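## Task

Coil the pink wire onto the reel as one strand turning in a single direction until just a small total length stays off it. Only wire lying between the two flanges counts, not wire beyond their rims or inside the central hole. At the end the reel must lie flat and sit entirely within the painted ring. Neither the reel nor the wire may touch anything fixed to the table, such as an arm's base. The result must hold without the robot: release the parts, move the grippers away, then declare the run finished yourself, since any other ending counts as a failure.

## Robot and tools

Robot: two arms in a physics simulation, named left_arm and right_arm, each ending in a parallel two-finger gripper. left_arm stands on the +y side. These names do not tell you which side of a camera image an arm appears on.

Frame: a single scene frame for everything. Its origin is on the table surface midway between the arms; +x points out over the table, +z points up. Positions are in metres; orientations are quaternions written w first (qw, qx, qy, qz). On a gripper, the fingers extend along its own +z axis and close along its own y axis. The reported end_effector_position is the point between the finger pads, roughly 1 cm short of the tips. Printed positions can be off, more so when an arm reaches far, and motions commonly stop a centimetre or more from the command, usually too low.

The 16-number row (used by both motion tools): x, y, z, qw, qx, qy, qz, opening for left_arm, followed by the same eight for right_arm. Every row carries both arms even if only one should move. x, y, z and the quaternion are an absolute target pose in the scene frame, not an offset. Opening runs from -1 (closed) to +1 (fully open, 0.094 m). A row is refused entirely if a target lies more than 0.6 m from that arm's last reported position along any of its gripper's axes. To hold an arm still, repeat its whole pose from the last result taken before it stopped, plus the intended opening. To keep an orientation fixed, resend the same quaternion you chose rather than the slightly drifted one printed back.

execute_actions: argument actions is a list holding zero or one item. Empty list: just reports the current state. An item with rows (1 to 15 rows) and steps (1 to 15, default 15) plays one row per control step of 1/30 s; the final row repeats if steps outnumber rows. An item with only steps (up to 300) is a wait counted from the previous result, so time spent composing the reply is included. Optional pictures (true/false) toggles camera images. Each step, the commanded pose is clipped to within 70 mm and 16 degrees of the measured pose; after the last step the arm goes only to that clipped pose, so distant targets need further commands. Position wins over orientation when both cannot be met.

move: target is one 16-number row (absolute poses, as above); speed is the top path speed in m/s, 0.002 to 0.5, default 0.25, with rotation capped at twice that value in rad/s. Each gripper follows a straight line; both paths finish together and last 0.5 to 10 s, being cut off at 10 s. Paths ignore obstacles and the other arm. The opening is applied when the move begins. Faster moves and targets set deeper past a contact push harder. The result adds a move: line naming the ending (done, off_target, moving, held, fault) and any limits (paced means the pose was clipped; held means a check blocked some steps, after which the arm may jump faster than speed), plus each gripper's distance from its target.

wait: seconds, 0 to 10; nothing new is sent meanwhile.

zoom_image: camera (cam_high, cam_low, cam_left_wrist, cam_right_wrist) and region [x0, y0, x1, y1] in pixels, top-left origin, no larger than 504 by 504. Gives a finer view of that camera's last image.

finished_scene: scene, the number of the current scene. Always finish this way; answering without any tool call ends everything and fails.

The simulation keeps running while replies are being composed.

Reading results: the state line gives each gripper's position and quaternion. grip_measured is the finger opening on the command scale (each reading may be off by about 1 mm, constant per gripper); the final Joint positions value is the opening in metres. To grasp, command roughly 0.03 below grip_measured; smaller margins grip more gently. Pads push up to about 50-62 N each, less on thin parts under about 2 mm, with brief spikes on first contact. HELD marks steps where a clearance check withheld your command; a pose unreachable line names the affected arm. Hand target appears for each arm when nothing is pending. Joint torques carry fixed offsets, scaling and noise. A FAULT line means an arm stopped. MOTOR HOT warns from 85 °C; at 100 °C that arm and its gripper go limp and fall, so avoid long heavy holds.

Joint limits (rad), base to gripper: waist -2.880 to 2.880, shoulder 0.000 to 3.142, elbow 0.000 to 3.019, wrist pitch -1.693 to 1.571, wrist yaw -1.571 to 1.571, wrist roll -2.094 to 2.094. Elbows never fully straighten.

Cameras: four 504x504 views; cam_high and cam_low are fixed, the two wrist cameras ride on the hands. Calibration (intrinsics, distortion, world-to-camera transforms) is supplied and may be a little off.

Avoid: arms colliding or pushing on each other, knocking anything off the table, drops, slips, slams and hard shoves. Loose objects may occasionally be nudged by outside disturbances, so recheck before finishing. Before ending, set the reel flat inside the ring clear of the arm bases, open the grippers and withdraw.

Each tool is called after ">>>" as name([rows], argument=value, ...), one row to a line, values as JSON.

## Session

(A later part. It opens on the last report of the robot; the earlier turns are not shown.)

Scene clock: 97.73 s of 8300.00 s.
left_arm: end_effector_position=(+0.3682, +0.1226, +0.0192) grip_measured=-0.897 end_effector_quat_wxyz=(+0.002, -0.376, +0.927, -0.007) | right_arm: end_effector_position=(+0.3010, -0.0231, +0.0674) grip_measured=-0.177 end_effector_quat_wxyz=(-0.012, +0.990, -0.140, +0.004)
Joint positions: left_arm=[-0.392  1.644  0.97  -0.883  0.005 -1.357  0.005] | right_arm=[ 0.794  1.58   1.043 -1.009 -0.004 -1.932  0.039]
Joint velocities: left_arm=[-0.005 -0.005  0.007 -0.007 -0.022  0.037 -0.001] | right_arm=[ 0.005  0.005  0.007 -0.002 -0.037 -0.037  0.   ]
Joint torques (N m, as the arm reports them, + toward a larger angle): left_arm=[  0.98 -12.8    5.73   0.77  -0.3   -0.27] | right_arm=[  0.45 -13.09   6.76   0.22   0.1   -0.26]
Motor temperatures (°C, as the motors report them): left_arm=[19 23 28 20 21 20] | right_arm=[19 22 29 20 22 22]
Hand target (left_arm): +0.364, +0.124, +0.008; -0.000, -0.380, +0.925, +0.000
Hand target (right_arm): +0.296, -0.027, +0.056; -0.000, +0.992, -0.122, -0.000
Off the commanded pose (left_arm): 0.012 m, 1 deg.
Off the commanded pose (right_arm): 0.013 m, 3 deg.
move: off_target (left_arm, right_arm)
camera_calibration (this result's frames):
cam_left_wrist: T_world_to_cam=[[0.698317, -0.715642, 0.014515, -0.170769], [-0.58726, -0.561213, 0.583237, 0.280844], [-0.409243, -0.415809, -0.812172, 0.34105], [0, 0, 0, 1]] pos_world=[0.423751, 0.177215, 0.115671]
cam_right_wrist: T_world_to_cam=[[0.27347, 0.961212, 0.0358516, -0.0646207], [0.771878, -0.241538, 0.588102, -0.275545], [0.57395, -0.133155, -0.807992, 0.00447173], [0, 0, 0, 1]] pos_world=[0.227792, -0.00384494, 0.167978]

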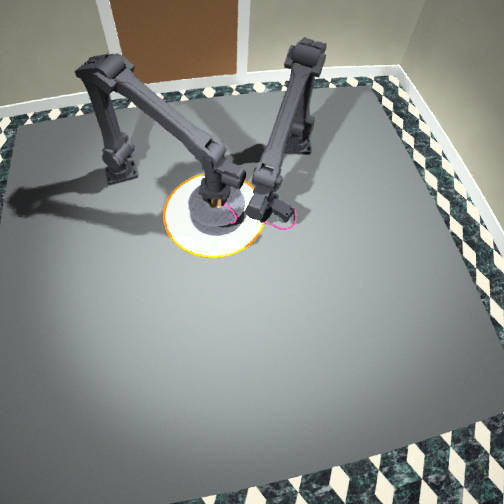

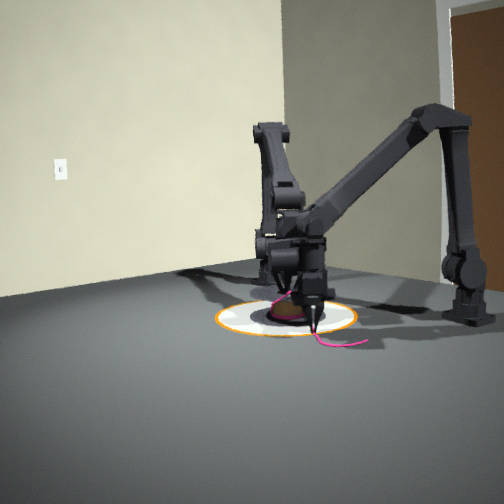

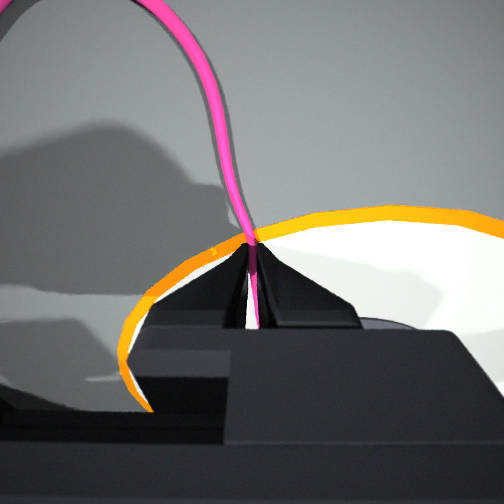

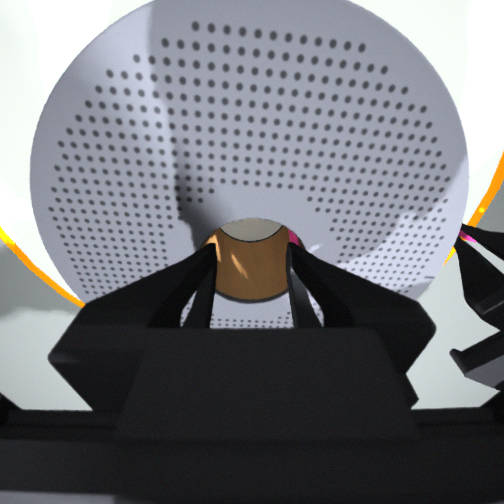

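>>> move(target=[0.364,0.124,0.008,0,-0.38,0.925,0,-0.9,0.296,-0.027,0.056,0,-0.992,0.122,0,-1])

>>> move(target=[0.364,0.124,0.008,0,-0.38,0.925,0,-0.9,0.296,-0.027,0.056,0,-0.574,0.819,0,-1], speed=0.5)

>>> move(target=[0.364,0.124,0.008,0,-0.38,0.925,0,-0.9,0.296,-0.027,0.056,0,0.259,0.966,0,-1], speed=0.5)

Scene clock: 104.40 s of 8300.00 s.
left_arm: end_effector_position=(+0.3682, +0.1226, +0.0192) grip_measured=-0.897 end_effector_quat_wxyz=(+0.002, -0.376, +0.927, -0.007) | right_arm: end_effector_position=(+0.3008, -0.0238, +0.0669) grip_measured=-0.996 end_effector_quat_wxyz=(-0.011, +0.991, -0.131, +0.005)
Joint positions: left_arm=[-0.392  1.644  0.97  -0.883  0.005 -1.357  0.005] | right_arm=[ 0.794  1.579  1.041 -1.009 -0.003 -1.951  0.   ]
Joint velocities: left_arm=[-0.005  0.005 -0.012 -0.027 -0.066 -0.051  0.   ] | right_arm=[-0.015  0.024  0.002  0.022 -0.051 -0.051  0.   ]
Joint torques (N m, as the arm reports them, + toward a larger angle): left_arm=[  1.02 -12.83   5.72   0.77  -0.32  -0.27] | right_arm=[  0.43 -13.02   6.96   0.19   0.05  -0.06]
Motor temperatures (°C, as the motors report them): left_arm=[19 22 28 20 21 20] | right_arm=[19 22 29 20 22 22]
Hand target (left_arm): +0.364, +0.124, +0.008; +0.000, -0.380, +0.925, +0.000
Hand target (right_arm): +0.296, -0.027, +0.056; +0.000, +0.992, -0.122, -0.000
Off the commanded pose (left_arm): 0.012 m, 1 deg.
Off the commanded pose (right_arm): 0.012 m, 2 deg.
After step 90, 2.97 s passed at rest.
move: off_target (left_arm, right_arm)
camera_calibration (this result's frames):
cam_left_wrist: T_world_to_cam=[[0.69859, -0.715375, 0.0145143, -0.170903], [-0.587043, -0.561435, 0.583242, 0.280791], [-0.409088, -0.415967, -0.812169, 0.341012], [0, 0, 0, 1]] pos_world=[0.423731, 0.177236, 0.115671]
cam_right_wrist: T_world_to_cam=[[0.254726, 0.966411, 0.0341193, -0.0579557], [0.775848, -0.225303, 0.58932, -0.276157], [0.577212, -0.123643, -0.807179, 0.00330427], [0, 0, 0, 1]] pos_world=[0.227111, -0.00580139, 0.167389]

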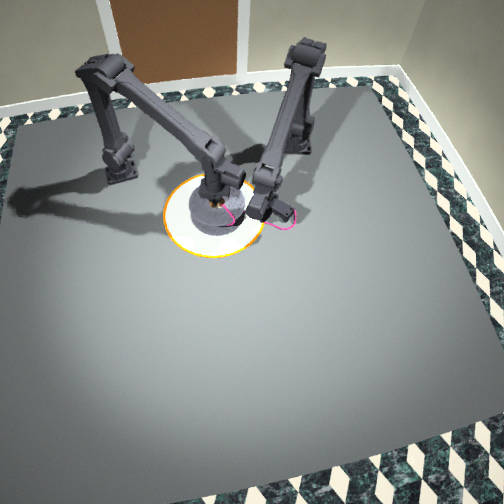

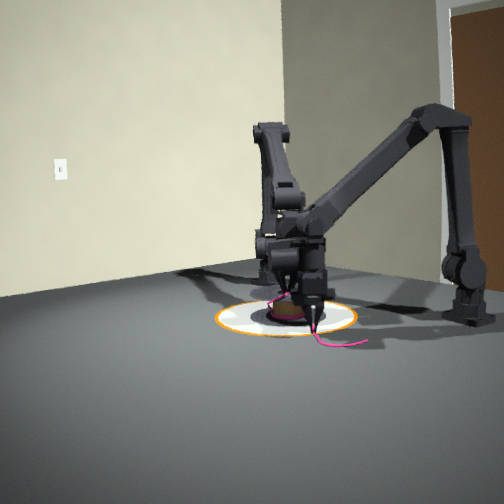

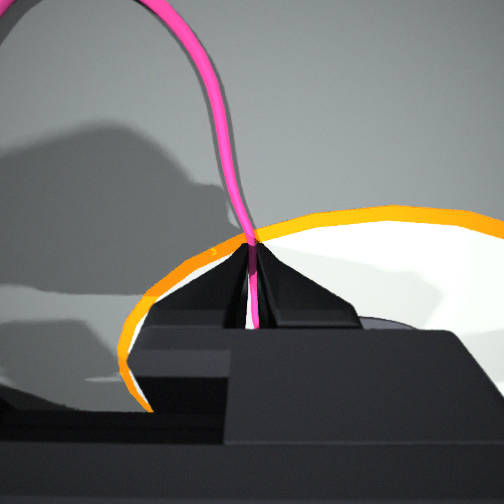

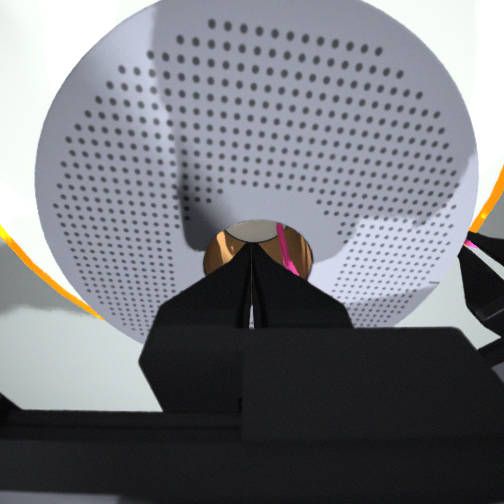

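Scene clock: 106.80 s of 8300.00 s.
left_arm: end_effector_position=(+0.3682, +0.1226, +0.0192) grip_measured=-0.897 end_effector_quat_wxyz=(+0.002, -0.376, +0.927, -0.007) | right_arm: end_effector_position=(+0.3008, -0.0238, +0.0669) grip_measured=-0.996 end_effector_quat_wxyz=(+0.011, -0.577, +0.817, +0.005)
Joint positions: left_arm=[-0.392  1.644  0.97  -0.883  0.005 -1.357  0.005] | right_arm=[ 0.794  1.579  1.041 -1.009 -0.003 -0.301  0.   ]
Joint velocities: left_arm=[-0.005 -0.005 -0.002 -0.017  0.007  0.007  0.   ] | right_arm=[-0.005 -0.015 -0.002  0.012  0.022  0.037 -0.   ]
Joint torques (N m, as the arm reports them, + toward a larger angle): left_arm=[  1.   -12.84   5.73   0.79  -0.32  -0.27] | right_arm=[  0.45 -13.16   7.     0.32   0.12   0.15]
Motor temperatures (°C, as the motors report them): left_arm=[19 23 28 20 21 20] | right_arm=[19 22 29 20 22 22]
Hand target (left_arm): +0.364, +0.124, +0.008; +0.000, -0.380, +0.925, +0.000
Hand target (right_arm): +0.296, -0.027, +0.056; -0.000, -0.574, +0.819, +0.000
Off the commanded pose (left_arm): 0.012 m, 1 deg.
Off the commanded pose (right_arm): 0.012 m, 1 deg.
move: off_target (left_arm, right_arm)
camera_calibration (this result's frames):
cam_left_wrist: T_world_to_cam=[[0.69859, -0.715375, 0.0145143, -0.170903], [-0.587043, -0.561435, 0.583242, 0.280791], [-0.409088, -0.415967, -0.812169, 0.341012], [0, 0, 0, 1]] pos_world=[0.423731, 0.177236, 0.115671]
cam_right_wrist: T_world_to_cam=[[0.943421, -0.331224, 0.0157579, -0.294785], [-0.281635, -0.775282, 0.56535, 0.0304701], [-0.17504, -0.537801, -0.824701, 0.220913], [0, 0, 0, 1]] pos_world=[0.325356, 0.0447902, 0.169606]

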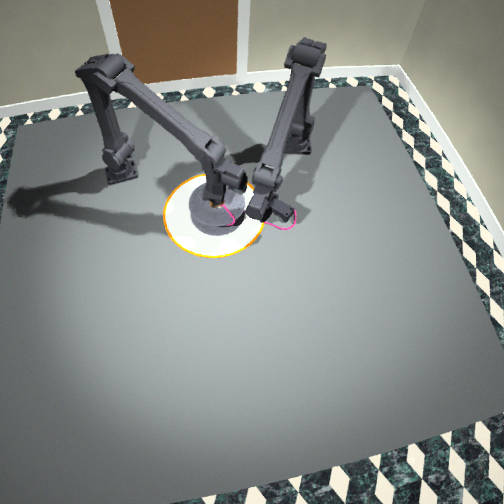

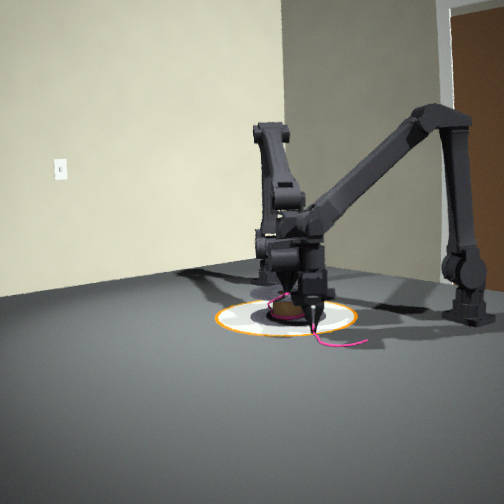

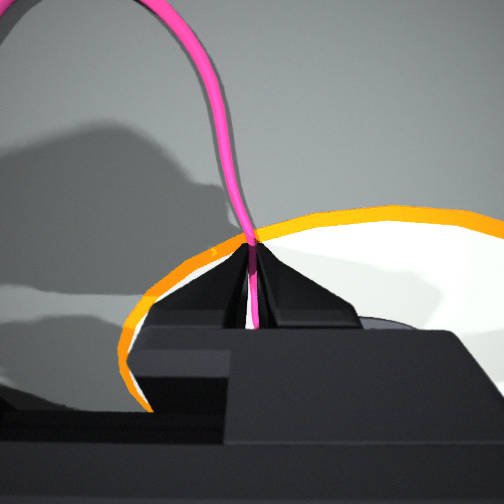

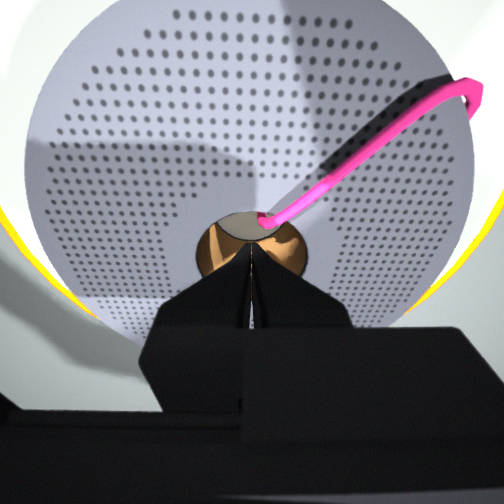

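Scene clock: 109.30 s of 8300.00 s.
left_arm: end_effector_position=(+0.3682, +0.1226, +0.0192) grip_measured=-0.897 end_effector_quat_wxyz=(+0.002, -0.376, +0.927, -0.007) | right_arm: end_effector_position=(+0.3008, -0.0238, +0.0669) grip_measured=-0.996 end_effector_quat_wxyz=(+0.003, +0.256, +0.967, +0.011)
Joint positions: left_arm=[-0.392  1.644  0.97  -0.883  0.005 -1.357  0.005] | right_arm=[ 0.794  1.579  1.041 -1.009 -0.003  1.446  0.   ]
Joint velocities: left_arm=[ 0.015 -0.015  0.007 -0.002 -0.007 -0.037  0.001] | right_arm=[-0.005 -0.005  0.002 -0.007 -0.022  0.066 -0.001]
Joint torques (N m, as the arm reports them, + toward a larger angle): left_arm=[  0.98 -12.84   5.73   0.79  -0.32  -0.26] | right_arm=[  0.47 -13.09   6.93   0.25   0.22   0.16]
Motor temperatures (°C, as the motors report them): left_arm=[19 23 28 20 21 20] | right_arm=[19 22 29 20 22 22]
Hand target (left_arm): +0.364, +0.124, +0.008; +0.000, -0.380, +0.925, +0.000
Hand target (right_arm): +0.296, -0.027, +0.056; -0.000, +0.259, +0.966, +0.000
Off the commanded pose (left_arm): 0.012 m, 1 deg.
Off the commanded pose (right_arm): 0.012 m, 1 deg.
move: off_target (left_arm, right_arm)
camera_calibration (this result's frames):
cam_left_wrist: T_world_to_cam=[[0.69859, -0.715375, 0.0145143, -0.170903], [-0.587043, -0.561435, 0.583242, 0.280791], [-0.409088, -0.415967, -0.812169, 0.341012], [0, 0, 0, 1]] pos_world=[0.423731, 0.177236, 0.115671]
cam_right_wrist: T_world_to_cam=[[-0.490691, -0.871243, -0.012526, 0.125665], [-0.710759, 0.391907, 0.584149, 0.186081], [-0.504027, 0.29554, -0.81155, 0.338832], [0, 0, 0, 1]] pos_world=[0.364702, -0.0635798, 0.167854]

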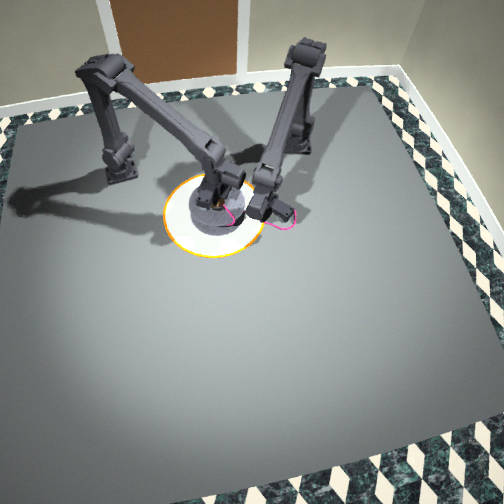

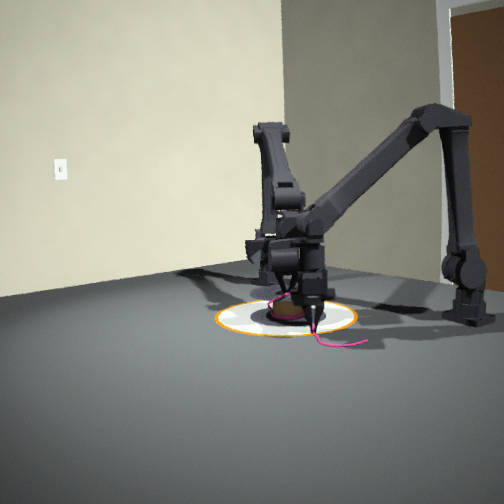

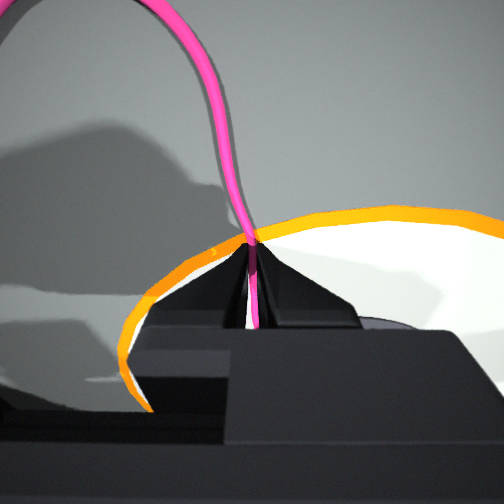

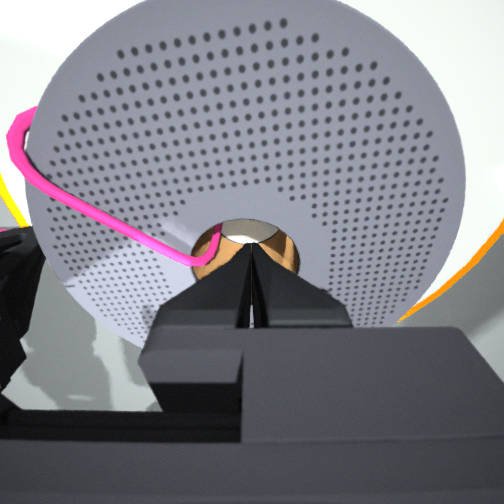

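>>> move(target=[0.364,0.124,0.008,0,-0.38,0.925,0,-0.9,0.296,-0.027,0.056,0,0.259,0.966,0,-0.16])

>>> move(target=[0.364,0.124,0.008,0,-0.38,0.925,0,-0.9,0.296,-0.027,0.056,0,-0.574,0.819,0,-0.16])

>>> move(target=[0.364,0.124,0.008,0,-0.38,0.925,0,-0.9,0.296,-0.027,0.056,0,-0.992,0.122,0,-0.16])

Scene clock: 113.23 s of 8300.00 s.
left_arm: end_effector_position=(+0.3682, +0.1226, +0.0192) grip_measured=-0.897 end_effector_quat_wxyz=(+0.002, -0.376, +0.927, -0.007) | right_arm: end_effector_position=(+0.3009, -0.0236, +0.0669) grip_measured=-0.182 end_effector_quat_wxyz=(+0.003, +0.257, +0.966, +0.012)
Joint positions: left_arm=[-0.392  1.644  0.97  -0.883  0.005 -1.357  0.005] | right_arm=[ 0.794  1.579  1.041 -1.008 -0.003  1.449  0.038]
Joint velocities: left_arm=[-0.005  0.005 -0.002  0.002 -0.051  0.022 -0.001] | right_arm=[ 0.005  0.005 -0.002  0.002  0.081 -0.037 -0.   ]
Joint torques (N m, as the arm reports them, + toward a larger angle): left_arm=[  0.98 -12.79   5.73   0.77  -0.34  -0.26] | right_arm=[  0.46 -13.12   6.95   0.2    0.24   0.15]
Motor temperatures (°C, as the motors report them): left_arm=[19 23 28 20 21 20] | right_arm=[19 22 28 20 22 22]
Hand target (left_arm): +0.364, +0.124, +0.008; +0.000, -0.380, +0.925, +0.000
Hand target (right_arm): +0.296, -0.027, +0.056; +0.000, +0.259, +0.966, -0.000
Off the commanded pose (left_arm): 0.012 m, 1 deg.
Off the commanded pose (right_arm): 0.012 m, 1 deg.
After step 90, 0.23 s passed at rest.
move: off_target (left_arm, right_arm)
camera_calibration (this result's frames):
cam_left_wrist: T_world_to_cam=[[0.698589, -0.715374, 0.014594, -0.170918], [-0.586923, -0.561247, 0.583544, 0.280666], [-0.409262, -0.416223, -0.81195, 0.341066], [0, 0, 0, 1]] pos_world=[0.423715, 0.177212, 0.115642]
cam_right_wrist: T_world_to_cam=[[-0.493342, -0.869734, -0.0132839, 0.126735], [-0.709791, 0.393696, 0.584124, 0.185852], [-0.502802, 0.297602, -0.811556, 0.338529], [0, 0, 0, 1]] pos_world=[0.364653, -0.0636897, 0.167858]

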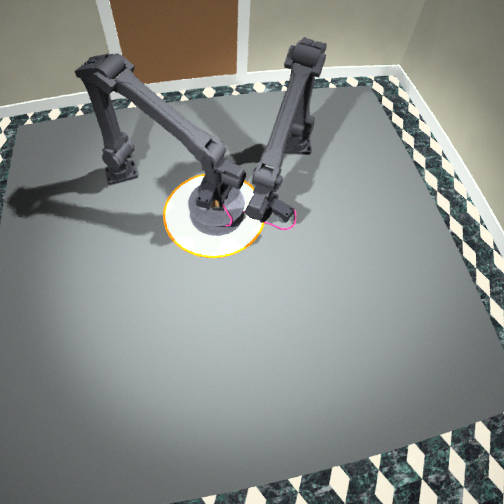

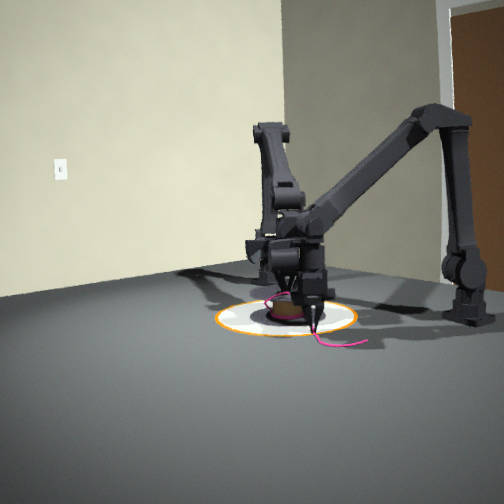

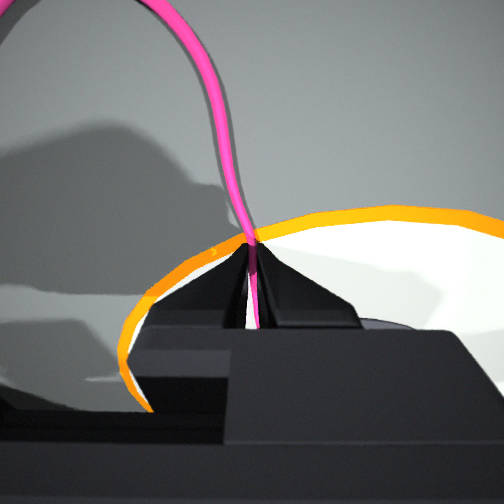

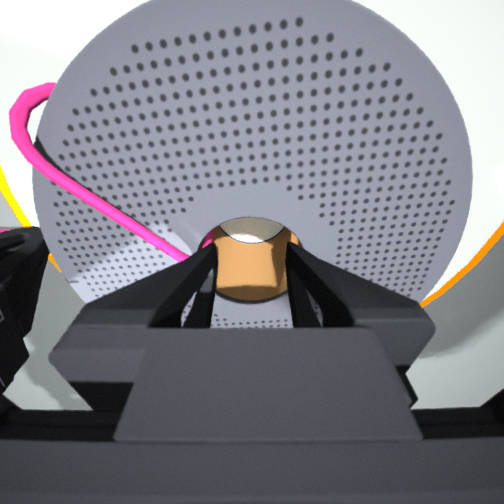

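Scene clock: 117.30 s of 8300.00 s.
left_arm: end_effector_position=(+0.3680, +0.1223, +0.0192) grip_measured=-0.897 end_effector_quat_wxyz=(+0.001, -0.376, +0.927, -0.008) | right_arm: end_effector_position=(+0.3005, -0.0228, +0.0669) grip_measured=-0.178 end_effector_quat_wxyz=(+0.011, -0.561, +0.828, +0.008)
Joint positions: left_arm=[-0.392  1.644  0.97  -0.883  0.007 -1.357  0.005] | right_arm=[ 0.794  1.579  1.041 -1.006 -0.008 -0.263  0.039]
Joint velocities: left_arm=[-0.005 -0.005 -0.002 -0.002  0.007  0.022  0.   ] | right_arm=[ 0.005  0.005 -0.007 -0.002 -0.095 -0.051  0.001]
Joint torques (N m, as the arm reports them, + toward a larger angle): left_arm=[  0.99 -12.82   5.72   0.78  -0.4   -0.26] | right_arm=[  0.44 -13.18   7.03   0.24   0.29  -0.18]
Motor temperatures (°C, as the motors report them): left_arm=[19 23 28 20 22 20] | right_arm=[19 22 28 20 22 22]
Hand target (left_arm): +0.364, +0.124, +0.008; +0.000, -0.380, +0.925, +0.000
Hand target (right_arm): +0.296, -0.027, +0.056; -0.000, -0.574, +0.819, +0.000
Off the commanded pose (left_arm): 0.012 m, 1 deg.
Off the commanded pose (right_arm): 0.013 m, 2 deg.
move: off_target (left_arm, right_arm)
camera_calibration (this result's frames):
cam_left_wrist: T_world_to_cam=[[0.698585, -0.71537, 0.0149925, -0.170993], [-0.586321, -0.560303, 0.585054, 0.280039], [-0.41013, -0.417501, -0.810856, 0.341334], [0, 0, 0, 1]] pos_world=[0.423637, 0.177091, 0.115499]
cam_right_wrist: T_world_to_cam=[[0.930336, -0.366553, 0.0106963, -0.290677], [-0.308707, -0.767108, 0.562357, 0.0396291], [-0.197928, -0.526483, -0.826825, 0.228662], [0, 0, 0, 1]] pos_world=[0.32792, 0.0442377, 0.169887]

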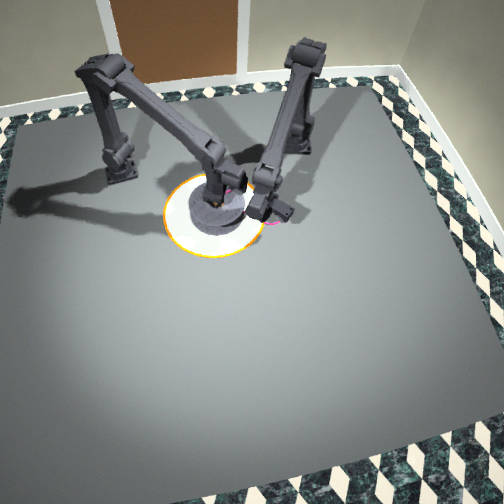

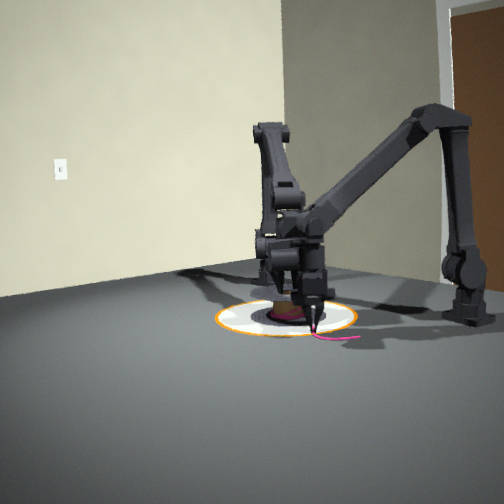

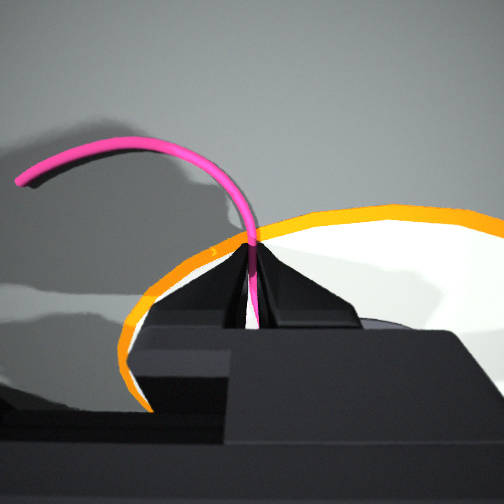

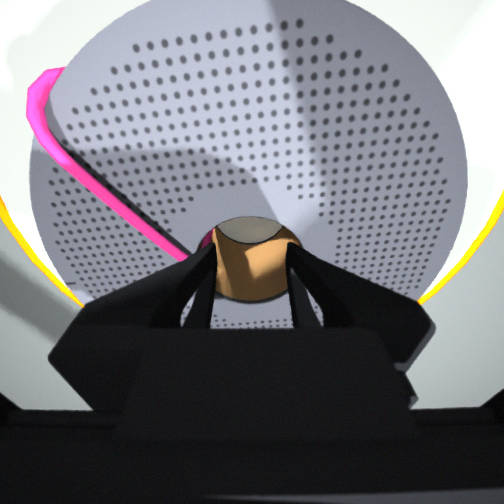

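Scene clock: 121.27 s of 8300.00 s.
left_arm: end_effector_position=(+0.3679, +0.1223, +0.0192) grip_measured=-0.897 end_effector_quat_wxyz=(+0.001, -0.376, +0.927, -0.008) | right_arm: end_effector_position=(+0.3012, -0.0234, +0.0671) grip_measured=-0.176 end_effector_quat_wxyz=(-0.012, +0.990, -0.140, +0.005)
Joint positions: left_arm=[-0.392  1.644  0.97  -0.883  0.008 -1.357  0.005] | right_arm=[ 0.794  1.579  1.041 -1.006 -0.002 -1.932  0.039]
Joint velocities: left_arm=[-0.005 -0.005 -0.017 -0.017 -0.022 -0.022 -0.001] | right_arm=[-0.005 -0.024  0.017 -0.007  0.037  0.022 -0.   ]
Joint torques (N m, as the arm reports them, + toward a larger angle): left_arm=[  1.23 -12.84   5.72   0.79  -0.41  -0.26] | right_arm=[  0.44 -13.03   6.93   0.13   0.03  -0.23]
Motor temperatures (°C, as the motors report them): left_arm=[19 23 28 20 22 20] | right_arm=[19 22 28 20 22 22]
Hand target (left_arm): +0.364, +0.124, +0.008; +0.000, -0.380, +0.925, +0.000
Hand target (right_arm): +0.296, -0.027, +0.056; +0.000, +0.992, -0.122, -0.000
Off the commanded pose (left_arm): 0.012 m, 1 deg.
Off the commanded pose (right_arm): 0.013 m, 3 deg.
move: off_target (left_arm, right_arm)
camera_calibration (this result's frames):
cam_left_wrist: T_world_to_cam=[[0.698584, -0.715369, 0.0150722, -0.171008], [-0.5862, -0.560114, 0.585356, 0.279913], [-0.410303, -0.417756, -0.810636, 0.341388], [0, 0, 0, 1]] pos_world=[0.423621, 0.177066, 0.11547]
cam_right_wrist: T_world_to_cam=[[0.273061, 0.9613, 0.0365926, -0.064289], [0.770515, -0.241326, 0.589973, -0.275284], [0.575972, -0.132904, -0.806593, 0.00337777], [0, 0, 0, 1]] pos_world=[0.22772, -0.00418313, 0.167487]

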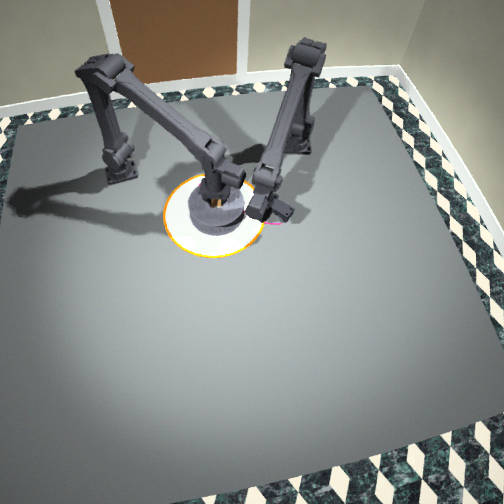

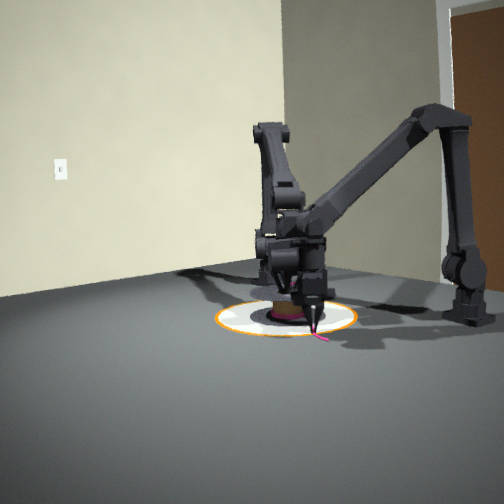

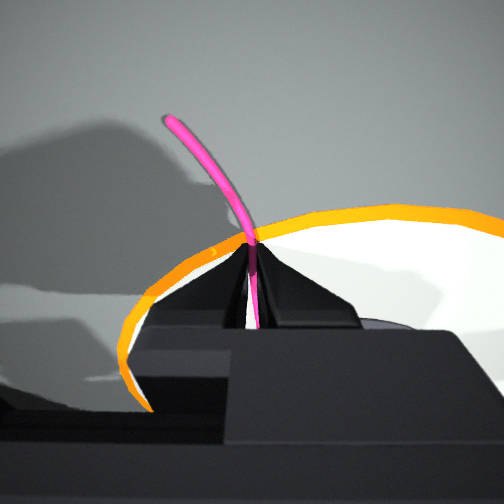

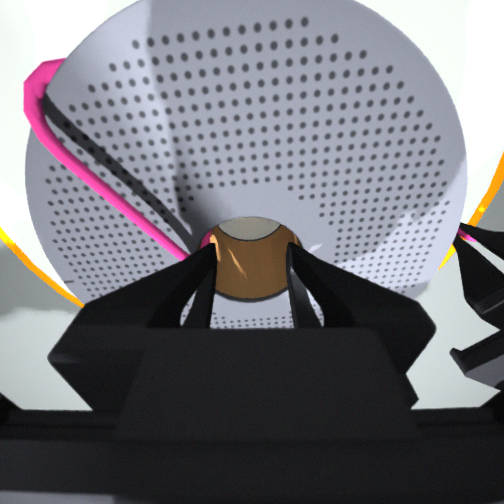

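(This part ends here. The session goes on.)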